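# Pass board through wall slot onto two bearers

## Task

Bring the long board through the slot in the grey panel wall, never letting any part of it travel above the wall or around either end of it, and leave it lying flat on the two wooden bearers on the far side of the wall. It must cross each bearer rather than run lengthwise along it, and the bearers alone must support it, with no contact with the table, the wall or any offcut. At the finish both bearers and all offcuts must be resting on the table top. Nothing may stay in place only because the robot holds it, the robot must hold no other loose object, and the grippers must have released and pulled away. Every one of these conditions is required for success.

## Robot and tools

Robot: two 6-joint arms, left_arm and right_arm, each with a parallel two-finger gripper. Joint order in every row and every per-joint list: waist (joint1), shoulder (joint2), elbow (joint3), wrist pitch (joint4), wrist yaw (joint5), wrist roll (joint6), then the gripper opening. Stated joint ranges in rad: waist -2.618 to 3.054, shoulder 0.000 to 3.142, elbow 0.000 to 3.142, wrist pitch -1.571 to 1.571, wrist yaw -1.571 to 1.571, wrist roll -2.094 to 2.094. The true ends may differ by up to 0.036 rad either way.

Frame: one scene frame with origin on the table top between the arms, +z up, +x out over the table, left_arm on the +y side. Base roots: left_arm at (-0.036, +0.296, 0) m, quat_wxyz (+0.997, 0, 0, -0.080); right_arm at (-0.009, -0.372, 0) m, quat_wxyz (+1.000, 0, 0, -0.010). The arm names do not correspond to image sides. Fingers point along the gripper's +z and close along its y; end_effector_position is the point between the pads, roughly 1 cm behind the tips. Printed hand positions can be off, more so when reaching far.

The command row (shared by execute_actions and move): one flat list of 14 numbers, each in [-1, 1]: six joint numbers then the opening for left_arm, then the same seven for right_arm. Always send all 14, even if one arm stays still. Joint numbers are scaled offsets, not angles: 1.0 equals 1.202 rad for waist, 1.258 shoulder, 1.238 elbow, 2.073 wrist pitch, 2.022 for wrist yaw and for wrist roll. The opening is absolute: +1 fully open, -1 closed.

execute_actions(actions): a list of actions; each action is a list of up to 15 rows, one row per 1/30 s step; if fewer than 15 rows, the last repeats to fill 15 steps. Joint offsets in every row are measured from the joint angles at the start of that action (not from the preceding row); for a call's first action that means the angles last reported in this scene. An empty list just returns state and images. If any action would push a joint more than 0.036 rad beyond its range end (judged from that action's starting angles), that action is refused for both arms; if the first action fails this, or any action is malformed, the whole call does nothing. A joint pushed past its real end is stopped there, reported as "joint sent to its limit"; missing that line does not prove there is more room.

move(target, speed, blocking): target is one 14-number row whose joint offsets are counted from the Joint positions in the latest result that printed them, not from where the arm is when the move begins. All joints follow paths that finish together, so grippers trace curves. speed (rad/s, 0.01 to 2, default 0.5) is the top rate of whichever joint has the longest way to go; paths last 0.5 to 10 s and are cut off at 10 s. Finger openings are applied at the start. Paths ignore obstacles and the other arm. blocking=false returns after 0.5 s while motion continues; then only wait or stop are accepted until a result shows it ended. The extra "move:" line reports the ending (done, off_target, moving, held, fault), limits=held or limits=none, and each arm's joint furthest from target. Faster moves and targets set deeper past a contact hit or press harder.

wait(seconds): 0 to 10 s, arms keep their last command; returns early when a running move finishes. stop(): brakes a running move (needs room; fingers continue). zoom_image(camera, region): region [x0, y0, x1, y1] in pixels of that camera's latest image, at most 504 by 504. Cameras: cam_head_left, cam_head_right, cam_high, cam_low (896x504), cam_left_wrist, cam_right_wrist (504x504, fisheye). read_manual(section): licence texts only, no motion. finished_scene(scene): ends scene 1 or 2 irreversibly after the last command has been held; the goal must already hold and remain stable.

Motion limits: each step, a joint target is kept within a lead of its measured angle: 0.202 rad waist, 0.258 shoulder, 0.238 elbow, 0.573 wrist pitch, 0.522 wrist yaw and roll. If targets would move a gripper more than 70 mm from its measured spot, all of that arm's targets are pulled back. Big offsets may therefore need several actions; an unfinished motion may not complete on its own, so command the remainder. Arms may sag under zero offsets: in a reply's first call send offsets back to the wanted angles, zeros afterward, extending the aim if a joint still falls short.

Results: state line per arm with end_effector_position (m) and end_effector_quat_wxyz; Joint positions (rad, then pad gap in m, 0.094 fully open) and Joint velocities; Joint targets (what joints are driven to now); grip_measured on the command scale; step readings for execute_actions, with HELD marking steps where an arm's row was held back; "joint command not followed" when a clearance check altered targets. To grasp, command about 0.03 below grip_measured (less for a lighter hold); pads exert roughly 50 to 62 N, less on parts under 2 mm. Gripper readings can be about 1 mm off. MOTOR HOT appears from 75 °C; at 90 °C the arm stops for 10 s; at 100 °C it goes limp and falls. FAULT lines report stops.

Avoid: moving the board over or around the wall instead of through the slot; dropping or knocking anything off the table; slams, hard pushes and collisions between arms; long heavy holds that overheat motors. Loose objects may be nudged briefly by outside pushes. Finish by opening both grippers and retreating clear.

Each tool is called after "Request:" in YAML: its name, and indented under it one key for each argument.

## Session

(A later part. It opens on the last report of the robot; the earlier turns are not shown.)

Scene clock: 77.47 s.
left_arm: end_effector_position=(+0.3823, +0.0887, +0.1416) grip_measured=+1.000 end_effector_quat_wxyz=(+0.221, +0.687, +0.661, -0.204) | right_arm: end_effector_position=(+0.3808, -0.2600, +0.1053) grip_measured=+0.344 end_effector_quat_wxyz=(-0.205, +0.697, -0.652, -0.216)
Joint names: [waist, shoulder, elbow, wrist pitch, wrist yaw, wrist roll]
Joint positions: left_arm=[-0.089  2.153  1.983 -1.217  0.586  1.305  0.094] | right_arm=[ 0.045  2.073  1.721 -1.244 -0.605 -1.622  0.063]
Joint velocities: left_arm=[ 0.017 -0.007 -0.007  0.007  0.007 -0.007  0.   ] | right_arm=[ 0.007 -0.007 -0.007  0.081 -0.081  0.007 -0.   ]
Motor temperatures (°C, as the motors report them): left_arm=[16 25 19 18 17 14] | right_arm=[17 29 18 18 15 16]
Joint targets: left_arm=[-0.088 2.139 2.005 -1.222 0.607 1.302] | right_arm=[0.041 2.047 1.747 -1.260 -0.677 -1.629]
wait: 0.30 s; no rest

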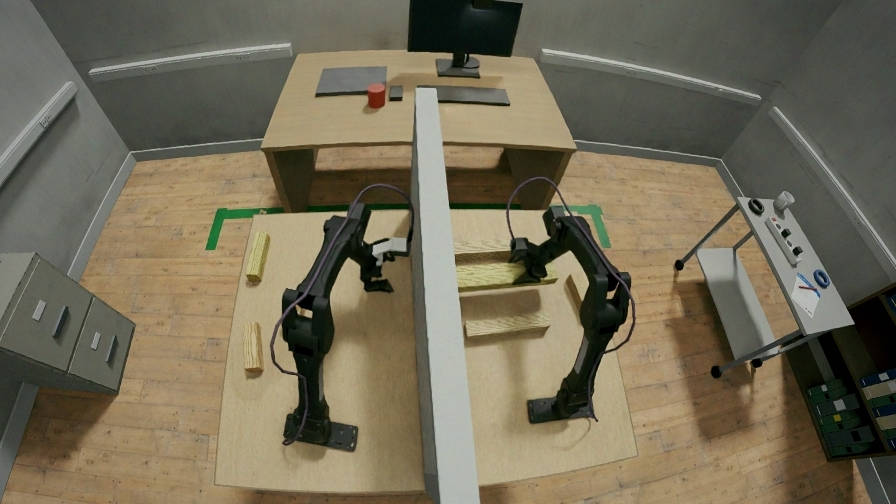

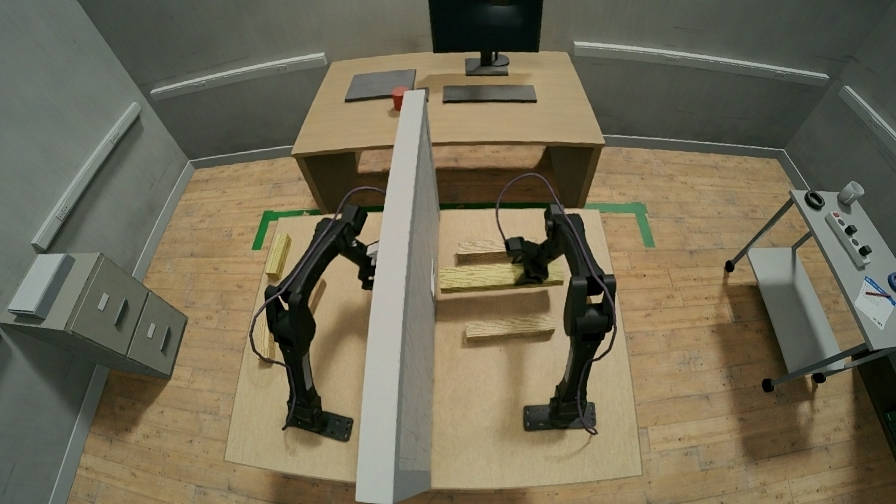

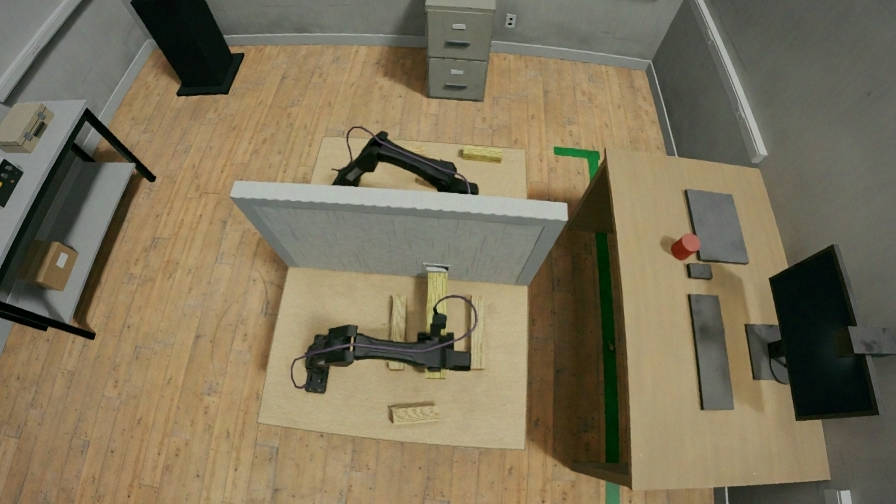

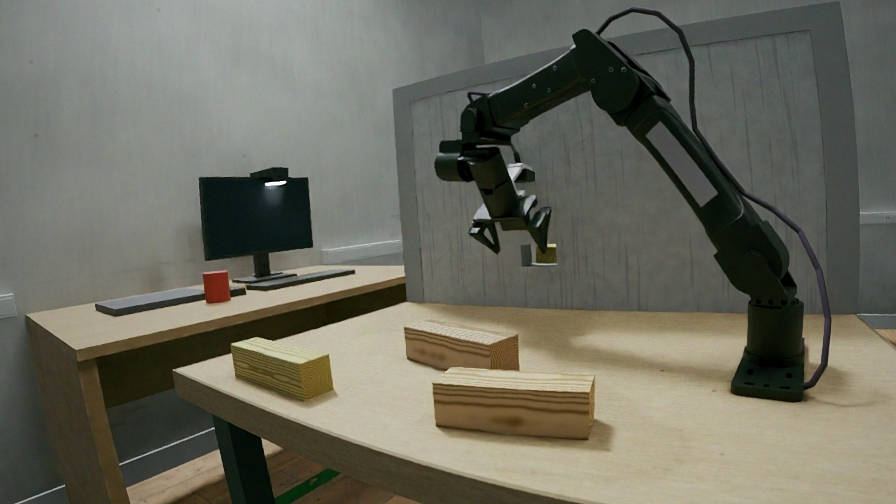

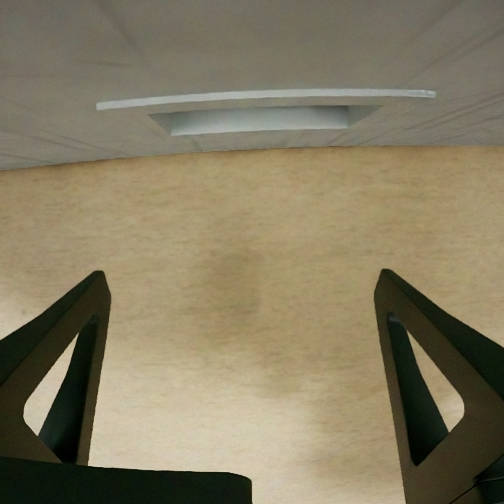

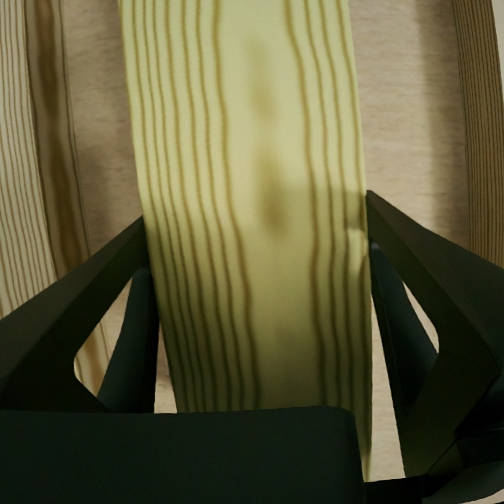

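Request:
zoom_image:
  camera: "cam_high"
  region: [340, 250, 540, 450]

Request:
zoom_image:
  camera: "cam_head_right"
  region: [420, 200, 630, 360]

Request:
execute_actions:
  actions: []

Region (340, 250, 540, 450) of cam_high's 896x504 image, scaled by 2.520, with more detail than that image has.

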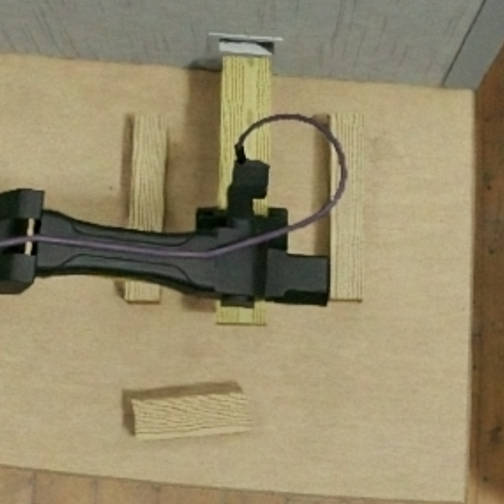

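Region (420, 200, 630, 360) of cam_head_right's 896x504 image, scaled by 2.400, with more detail than that image has; it fills the top 384 rows of this view, and the rest is white.

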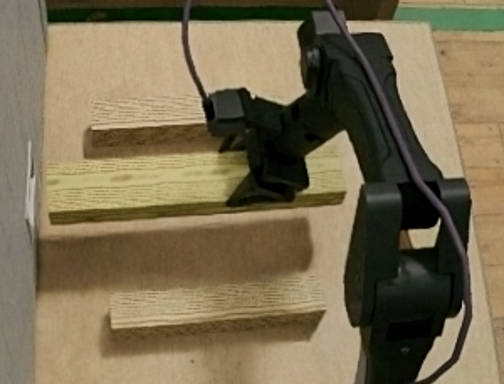

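Scene clock: 77.63 s.
left_arm: end_effector_position=(+0.3823, +0.0887, +0.1416) grip_measured=+1.000 end_effector_quat_wxyz=(+0.221, +0.687, +0.661, -0.204) | right_arm: end_effector_position=(+0.3807, -0.2600, +0.1053) grip_measured=+0.344 end_effector_quat_wxyz=(-0.205, +0.697, -0.652, -0.216)
Joint names: [waist, shoulder, elbow, wrist pitch, wrist yaw, wrist roll]
Joint positions: left_arm=[-0.089  2.153  1.983 -1.217  0.586  1.305  0.094] | right_arm=[ 0.045  2.073  1.721 -1.244 -0.605 -1.622  0.063]
Joint velocities: left_arm=[-0.002  0.012  0.002 -0.051  0.007  0.022  0.   ] | right_arm=[-0.007 -0.007  0.002  0.022  0.007 -0.007 -0.   ]
Motor temperatures (°C, as the motors report them): left_arm=[16 25 19 18 17 14] | right_arm=[17 29 18 18 15 16]
Joint targets: left_arm=[-0.088 2.139 2.005 -1.222 0.607 1.302] | right_arm=[0.041 2.047 1.747 -1.261 -0.677 -1.629]

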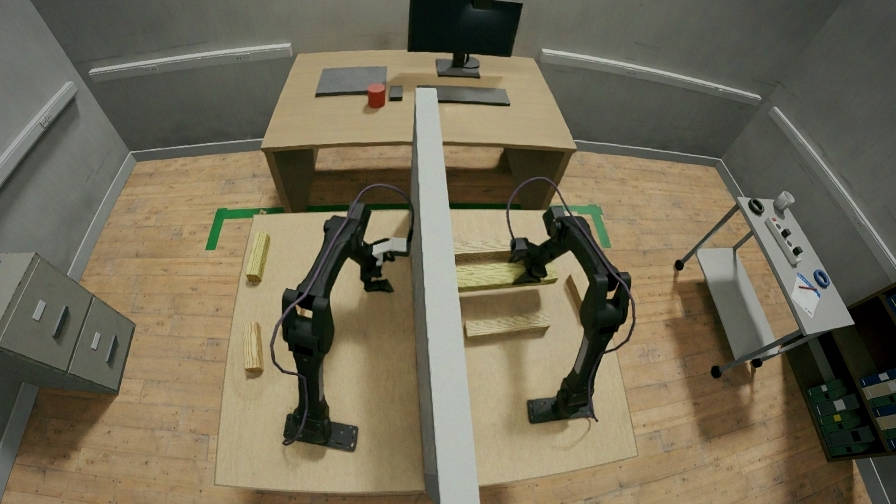

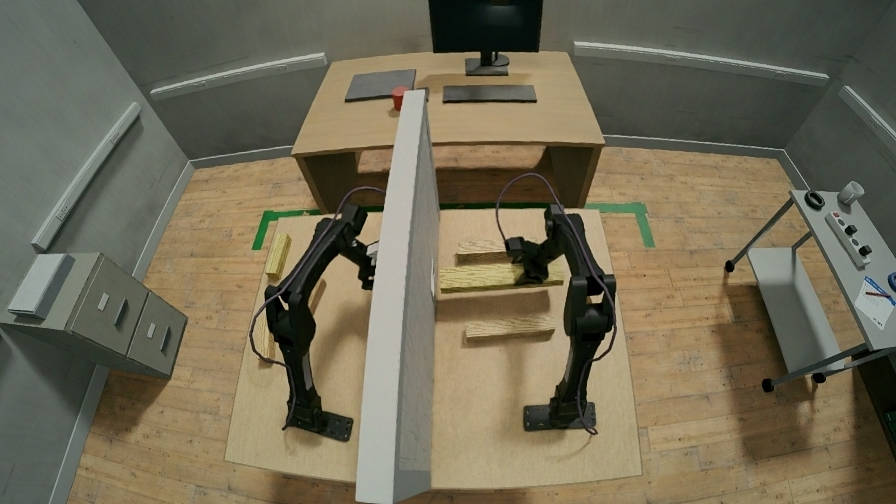

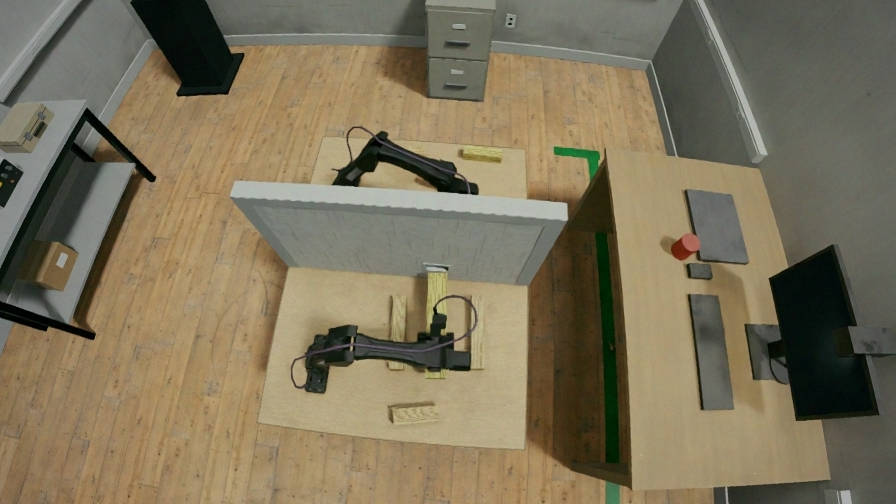

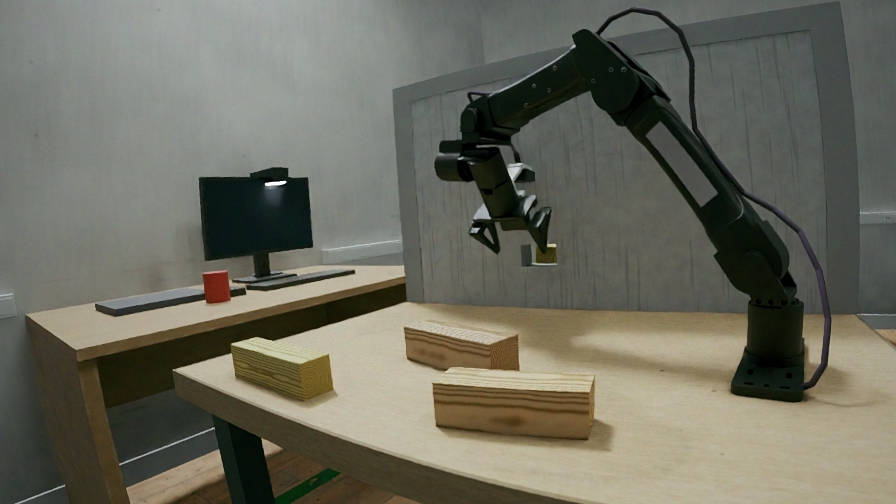

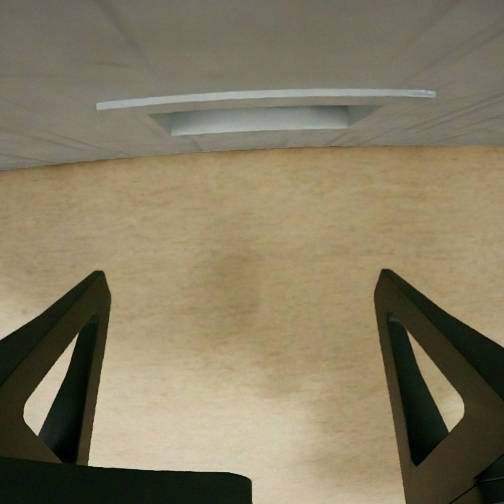

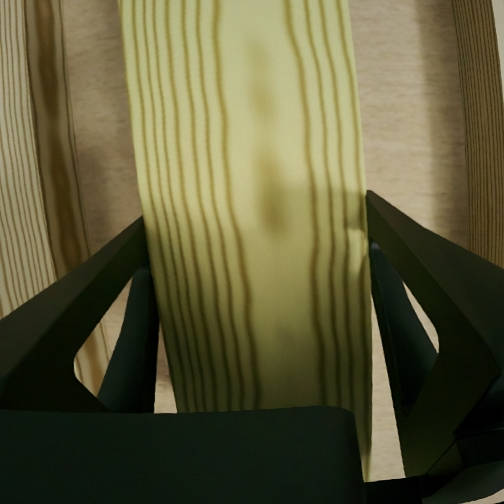

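Request:
execute_actions:
  actions:
    - [[0.0008,-0.01113,0.0178,-0.0024,0.0104,-0.0015,1.0,0.0,-0.038,-0.01717,0.01356,-0.03462,0.01583,0.0],[0.0008,-0.01113,0.0178,-0.0024,0.0104,-0.0015,1.0,0.0,-0.05622,-0.04179,0.0391,-0.03462,0.04481,0.0],[0.0008,-0.01113,0.0178,-0.0024,0.0104,-0.0015,1.0,0.0,-0.07683,-0.07318,0.0698,-0.03412,0.08277,0.0],[0.0008,-0.01113,0.0178,-0.0024,0.0104,-0.0015,1.0,0.0,-0.10276,-0.11337,0.10515,-0.0317,0.13009,0.0],[0.0008,-0.01113,0.0178,-0.0024,0.0104,-0.0015,1.0,0.0,-0.13634,-0.16287,0.14449,-0.0279,0.18217,0.0],[0.0008,-0.01113,0.0178,-0.0024,0.0104,-0.0015,1.0,0.0033,-0.17378,-0.21685,0.18672,-0.0226,0.23801,0.0],[0.0008,-0.01113,0.0178,-0.0024,0.0104,-0.0015,1.0,0.0159,-0.21393,-0.27367,0.23063,-0.01406,0.29629,0.0],[0.0008,-0.01113,0.0178,-0.0024,0.0104,-0.0015,1.0,0.02477,-0.25576,-0.33156,0.27477,-0.00145,0.35648,0.0],[0.0008,-0.01113,0.0178,-0.0024,0.0104,-0.0015,1.0,0.03695,-0.29793,-0.38881,0.31747,0.01584,0.41645,0.0],[0.0008,-0.01113,0.0178,-0.0024,0.0104,-0.0015,1.0,0.05275,-0.33913,-0.44361,0.3573,0.03844,0.47282,0.0],[0.0008,-0.01113,0.0178,-0.0024,0.0104,-0.0015,1.0,0.07216,-0.37797,-0.49437,0.39295,0.06616,0.5277,0.0],[0.0008,-0.01113,0.0178,-0.0024,0.0104,-0.0015,1.0,0.09462,-0.41328,-0.5399,0.42323,0.09861,0.58281,0.0],[0.0008,-0.01113,0.0178,-0.0024,0.0104,-0.0015,1.0,0.11953,-0.44378,-0.57907,0.44754,0.13483,0.6366,0.0],[0.0008,-0.01113,0.0178,-0.0024,0.0104,-0.0015,1.0,0.14612,-0.46886,-0.61124,0.46557,0.17341,0.68873,0.0],[0.0008,-0.01113,0.0178,-0.0024,0.0104,-0.0015,1.0,0.17348,-0.48805,-0.63636,0.47748,0.21282,0.73808,0.0]]
    - [[0.0008,-0.01113,0.0178,-0.0024,0.0104,-0.0015,1.0,0.09726,-0.0855,-0.07543,0.1318,0.12305,0.24812,0.0],[0.0008,-0.01113,0.0178,-0.0024,0.0104,-0.0015,1.0,0.12321,-0.09133,-0.08574,0.13395,0.15904,0.28873,0.0],[0.0008,-0.01113,0.0178,-0.0024,0.0104,-0.0015,1.0,0.14694,-0.08967,-0.08826,0.13271,0.19126,0.32536,0.0],[0.0008,-0.01113,0.0178,-0.0024,0.0104,-0.0015,1.0,0.16821,-0.08506,-0.08754,0.12912,0.21854,0.35729,0.0],[0.0008,-0.01113,0.0178,-0.0024,0.0104,-0.0015,1.0,0.18657,-0.08292,-0.08834,0.12337,0.24036,0.38176,0.0],[0.0008,-0.01113,0.0178,-0.0024,0.0104,-0.0015,1.0,0.20143,-0.08061,-0.08891,0.11691,0.25639,0.39988,0.0],[0.0008,-0.01113,0.0178,-0.0024,0.0104,-0.0015,1.0,0.21288,-0.08061,-0.0902,0.11295,0.26666,0.40993,0.0],[0.0008,-0.01113,0.0178,-0.0024,0.0104,-0.0015,1.0,0.2206,-0.08061,-0.09158,0.10982,0.2714,0.41106,0.0],[0.0008,-0.01113,0.0178,-0.0024,0.0104,-0.0015,1.0,0.22446,-0.08061,-0.09206,0.10982,0.27089,0.40699,0.0],[0.0008,-0.01113,0.0178,-0.0024,0.0104,-0.0015,1.0,0.2244,-0.079,-0.0919,0.10982,0.26539,0.39578,0.0],[0.0008,-0.01113,0.0178,-0.0024,0.0104,-0.0015,1.0,0.22292,-0.079,-0.09133,0.10982,0.25596,0.3792,0.0],[0.0008,-0.01113,0.0178,-0.0024,0.0104,-0.0015,1.0,0.23211,-0.079,-0.09044,0.10982,0.24795,0.36599,0.0],[0.0008,-0.01113,0.0178,-0.0024,0.0104,-0.0015,1.0,0.23378,-0.079,-0.09044,0.10982,0.24795,0.36599,0.0],[0.0008,-0.01113,0.0178,-0.0024,0.0104,-0.0015,1.0,0.23378,-0.079,-0.09044,0.10982,0.24795,0.36599,0.0],[0.0008,-0.01113,0.0178,-0.0024,0.0104,-0.0015,1.0,0.23378,-0.079,-0.09044,0.10982,0.24795,0.36599,0.0]]

Request:
wait:
  seconds: 0.3

Scene clock: 91.53 s.
left_arm: end_effector_position=(+0.3823, +0.0887, +0.1416) grip_measured=+1.000 end_effector_quat_wxyz=(+0.221, +0.687, +0.661, -0.204) | right_arm: end_effector_position=(+0.3351, -0.2323, +0.0946) grip_measured=+0.344 end_effector_quat_wxyz=(+0.305, -0.118, +0.945, +0.035)
Joint names: [waist, shoulder, elbow, wrist pitch, wrist yaw, wrist roll]
Joint positions: left_arm=[-0.089  2.153  1.983 -1.217  0.586  1.305  0.094] | right_arm=[ 0.46   1.459  0.879 -0.377  0.117  0.153  0.063]
Joint velocities: left_arm=[ 0.017  0.017 -0.007  0.007 -0.022 -0.051  0.   ] | right_arm=[ 0.066  0.002  0.007 -0.022  0.007  0.051  0.001]
Motor temperatures (°C, as the motors report them): left_arm=[16 26 19 18 17 14] | right_arm=[17 29 18 18 15 16]
Joint targets: left_arm=[-0.088 2.139 2.005 -1.222 0.607 1.302] | right_arm=[0.474 1.437 0.884 -0.293 0.146 0.167]
Step readings (joint positions; steps 1 to 15: 1st action; 16 to 30: 2nd action):
0: left_arm=[-0.089 2.153 1.983 -1.217 0.586 1.305] | right_arm=[0.045 2.073 1.721 -1.244 -0.605 -1.622]
1: left_arm=[-0.089 2.153 1.983 -1.217 0.586 1.305] | right_arm=[0.045 2.071 1.718 -1.241 -0.605 -1.619]
2: left_arm=[-0.089 2.153 1.983 -1.217 0.586 1.305] | right_arm=[0.045 2.065 1.706 -1.225 -0.605 -1.605]
4: left_arm=[-0.089 2.153 1.983 -1.217 0.586 1.305] | right_arm=[0.045 2.030 1.648 -1.164 -0.605 -1.540]
8: left_arm=[-0.089 2.153 1.983 -1.217 0.586 1.305] | right_arm=[0.049 1.878 1.420 -0.946 -0.584 -1.263]
15: left_arm=[-0.089 2.153 1.983 -1.217 0.586 1.305] | right_arm=[0.193 1.536 0.996 -0.521 -0.356 -0.573]
16: left_arm=[-0.089 2.153 1.983 -1.217 0.586 1.305] | right_arm=[0.231 1.505 0.958 -0.480 -0.301 -0.475]
17: left_arm=[-0.089 2.153 1.983 -1.217 0.586 1.305] | right_arm=[0.271 1.481 0.927 -0.447 -0.245 -0.381]
19: left_arm=[-0.089 2.153 1.983 -1.217 0.586 1.305] | right_arm=[0.346 1.460 0.895 -0.409 -0.140 -0.206]
23: left_arm=[-0.089 2.153 1.983 -1.217 0.586 1.305] | right_arm=[0.437 1.459 0.880 -0.385 0.030 0.055]
30: Joint positions above

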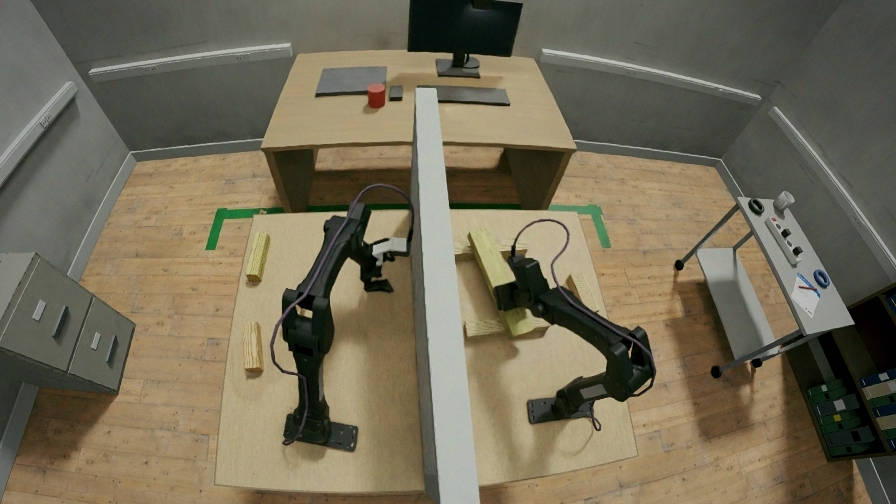

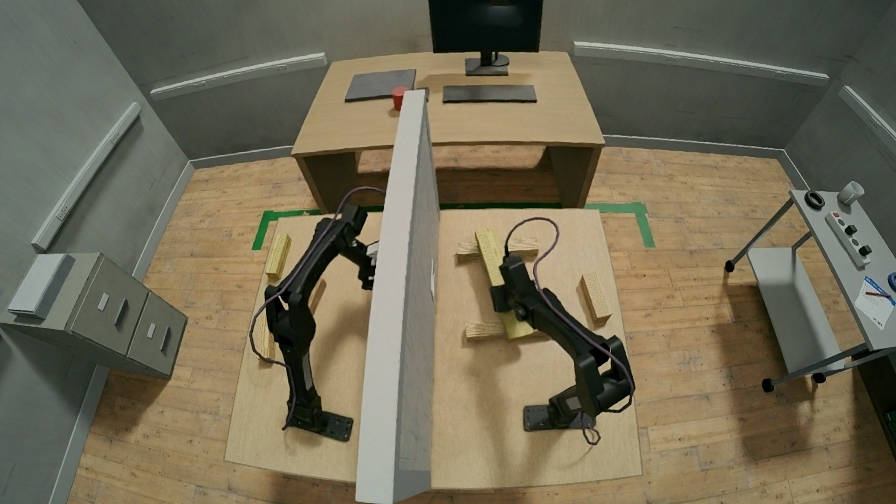

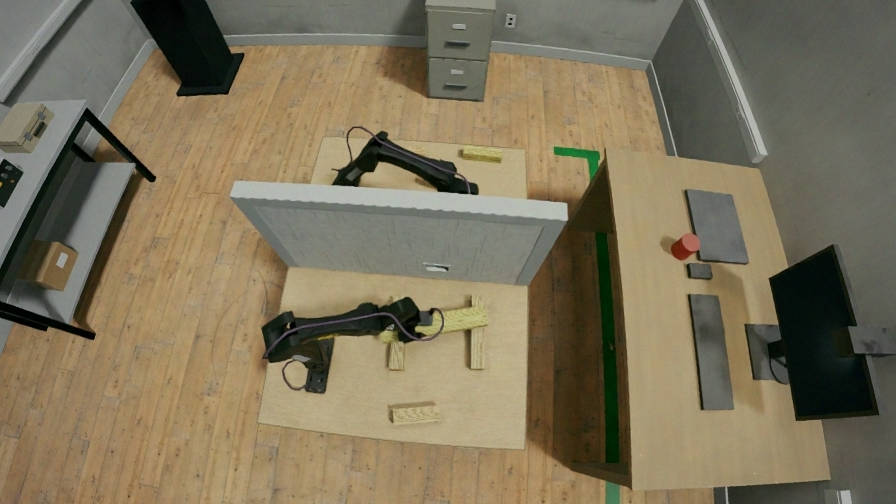

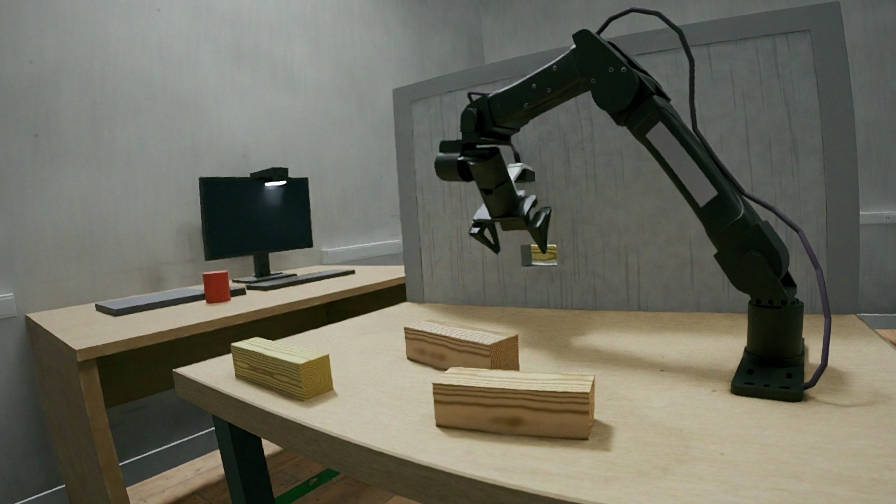

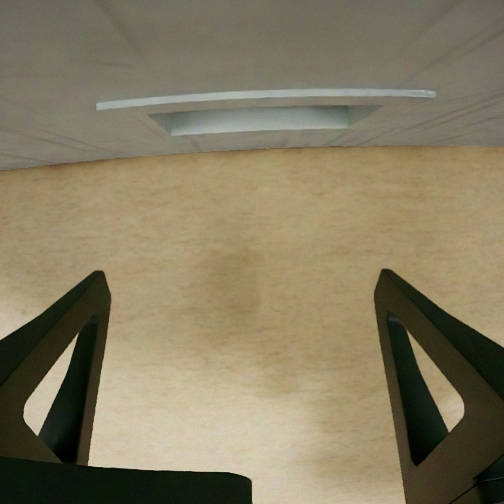

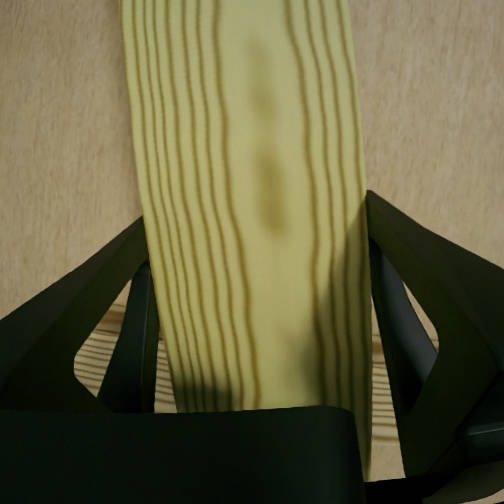

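Scene clock: 91.83 s.
left_arm: end_effector_position=(+0.3823, +0.0887, +0.1416) grip_measured=+1.000 end_effector_quat_wxyz=(+0.221, +0.687, +0.661, -0.204) | right_arm: end_effector_position=(+0.3352, -0.2313, +0.0950) grip_measured=+0.344 end_effector_quat_wxyz=(+0.306, -0.116, +0.944, +0.035)
Joint names: [waist, shoulder, elbow, wrist pitch, wrist yaw, wrist roll]
Joint positions: left_arm=[-0.089  2.153  1.983 -1.217  0.586  1.305  0.094] | right_arm=[ 0.464  1.459  0.879 -0.375  0.122  0.161  0.063]
Joint velocities: left_arm=[ 0.012 -0.002  0.002 -0.022 -0.051 -0.022  0.   ] | right_arm=[-0.007  0.012 -0.022  0.007  0.051 -0.051  0.   ]
Motor temperatures (°C, as the motors report them): left_arm=[16 26 19 18 17 14] | right_arm=[17 29 18 18 15 16]
Joint targets: left_arm=[-0.088 2.139 2.005 -1.222 0.607 1.302] | right_arm=[0.474 1.437 0.884 -0.293 0.146 0.167]
wait: 0.30 s; no rest

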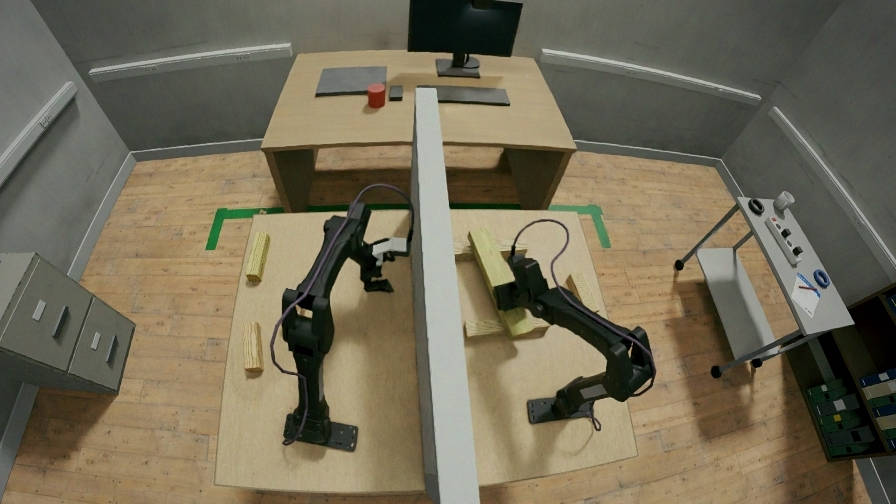

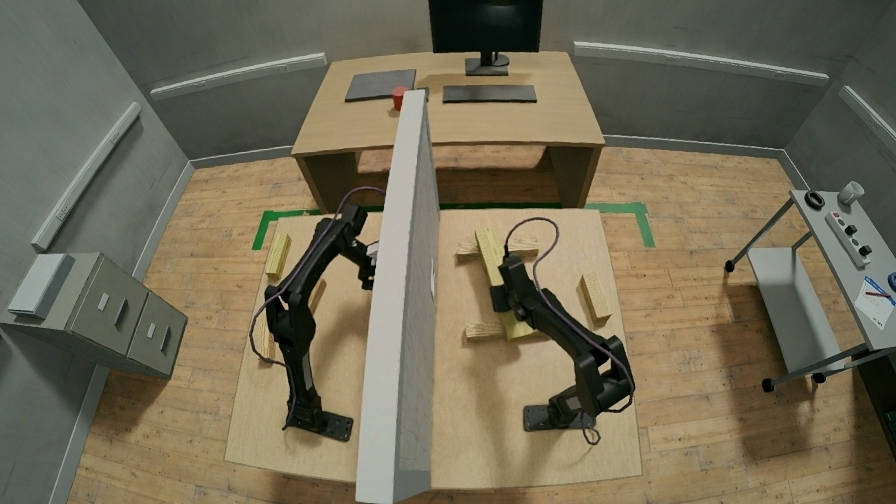

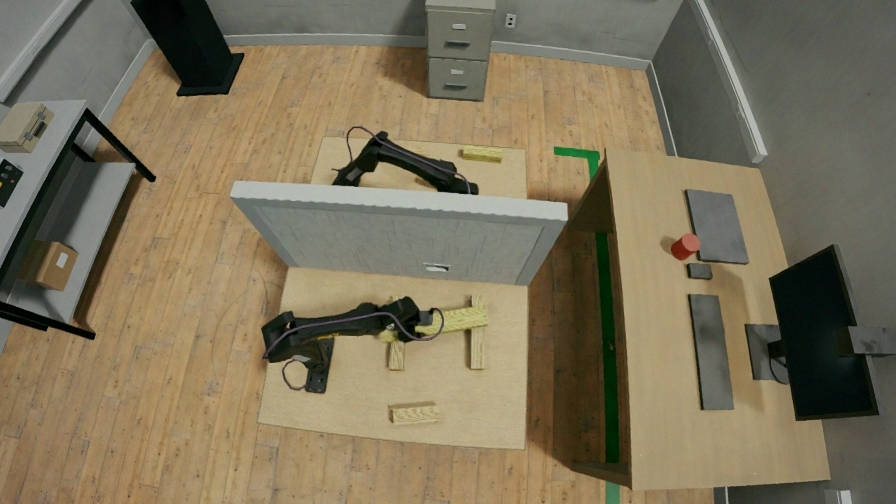

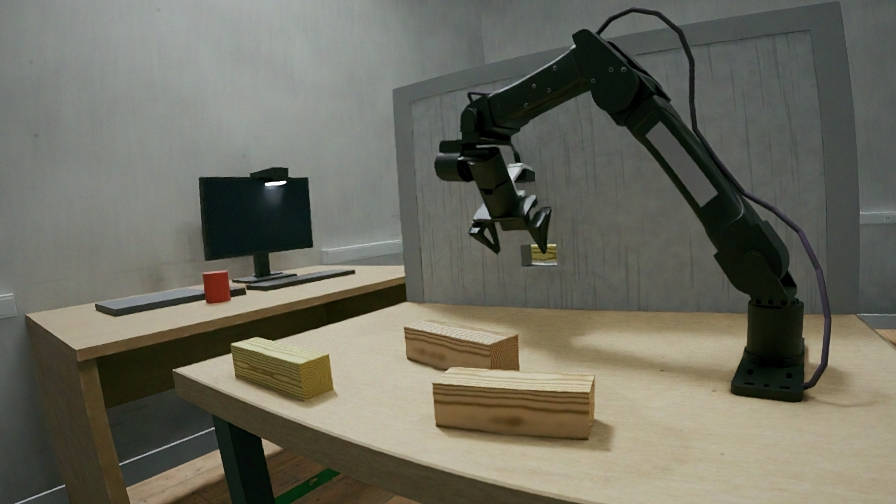

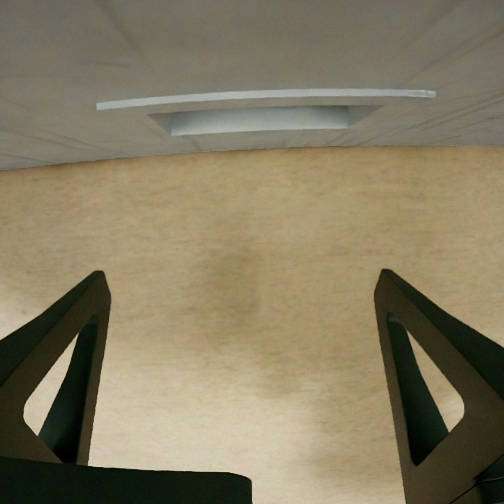

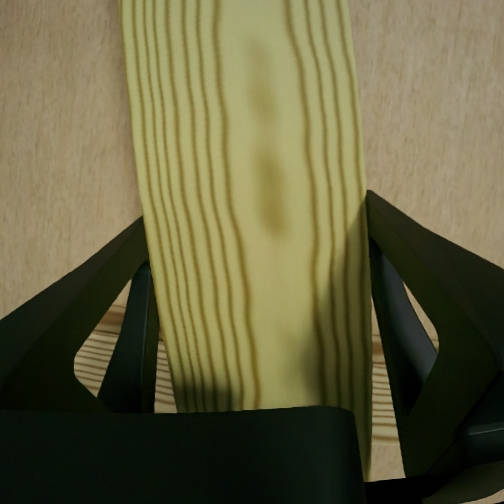

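Request:
execute_actions:
  actions: []

Scene clock: 92.33 s.
left_arm: end_effector_position=(+0.3823, +0.0887, +0.1416) grip_measured=+1.000 end_effector_quat_wxyz=(+0.221, +0.687, +0.661, -0.204) | right_arm: end_effector_position=(+0.3353, -0.2315, +0.0951) grip_measured=+0.344 end_effector_quat_wxyz=(+0.306, -0.115, +0.944, +0.034)
Joint names: [waist, shoulder, elbow, wrist pitch, wrist yaw, wrist roll]
Joint positions: left_arm=[-0.089  2.153  1.983 -1.217  0.586  1.305  0.094] | right_arm=[ 0.464  1.459  0.879 -0.374  0.123  0.162  0.063]
Joint velocities: left_arm=[-0.012 -0.017 -0.012 -0.007  0.007 -0.051  0.   ] | right_arm=[ 0.027  0.007  0.002 -0.022  0.037  0.007 -0.001]
Motor temperatures (°C, as the motors report them): left_arm=[16 26 19 18 17 14] | right_arm=[17 29 18 18 15 16]
Joint targets: left_arm=[-0.088 2.139 2.005 -1.222 0.607 1.302] | right_arm=[0.474 1.437 0.884 -0.293 0.146 0.168]

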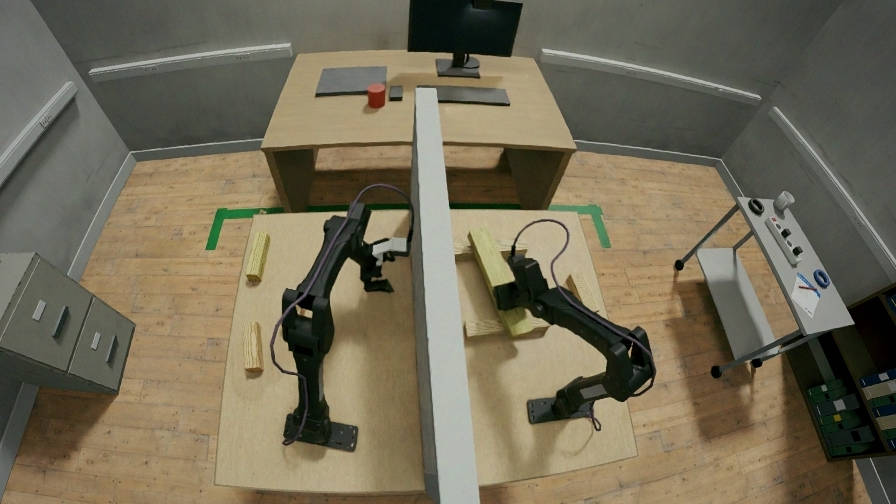

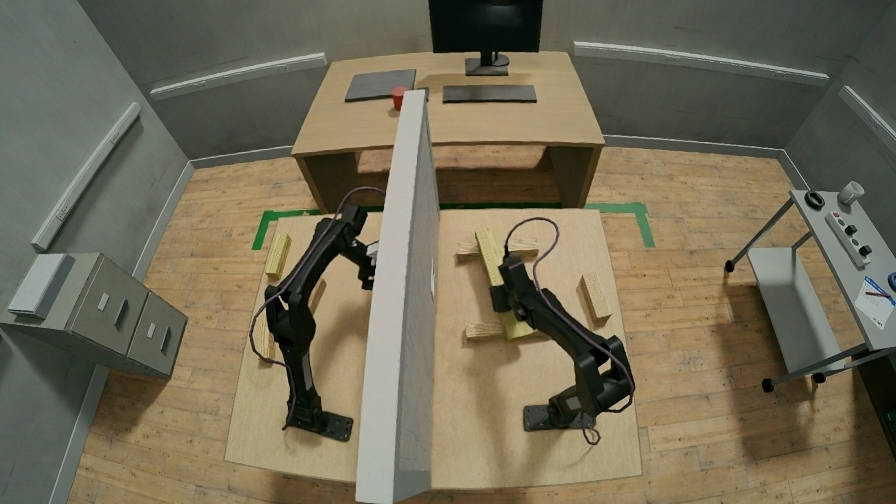

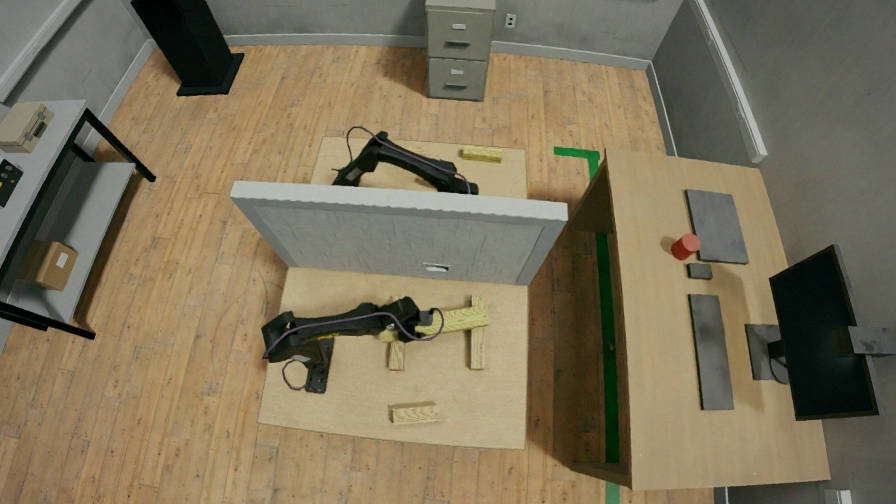

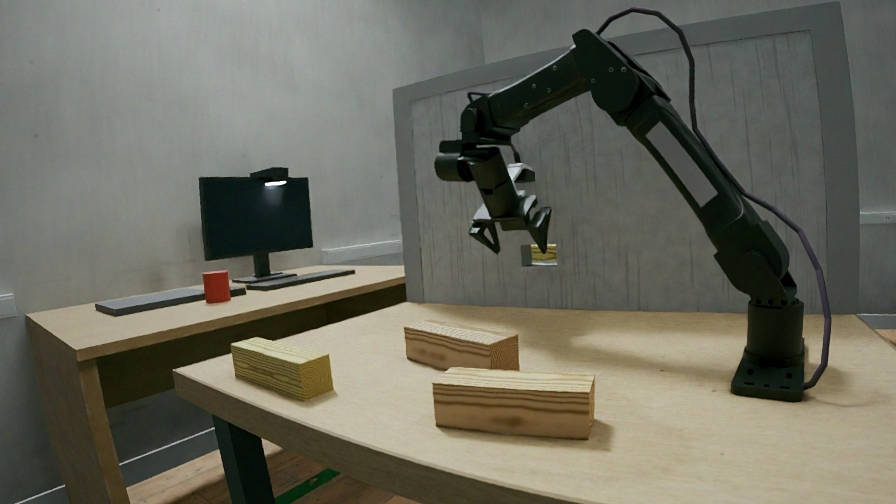

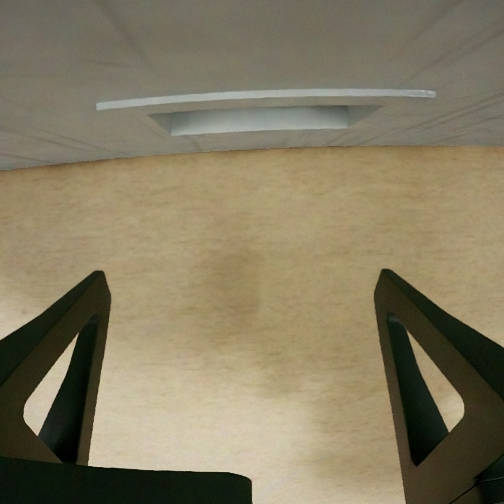

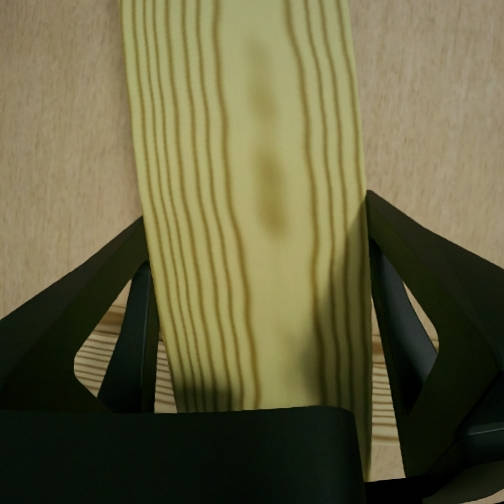

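Request:
zoom_image:
  camera: "cam_high"
  region: [340, 260, 540, 400]

Request:
zoom_image:
  camera: "cam_head_right"
  region: [430, 200, 630, 360]

Region (340, 260, 540, 400) of cam_high's 896x504 image, scaled by 2.520, with more detail than that image has; it fills the top 353 rows of this view, and the rest is white.

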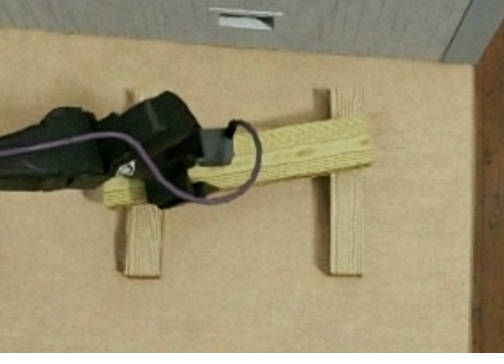

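Region (430, 200, 630, 360) of cam_head_right's 896x504 image, scaled by 2.520, with more detail than that image has; it fills the top 403 rows of this view, and the rest is white.

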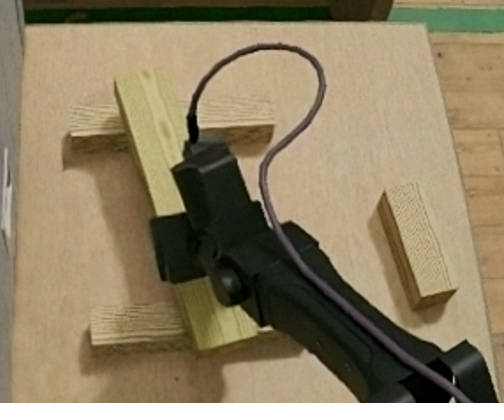

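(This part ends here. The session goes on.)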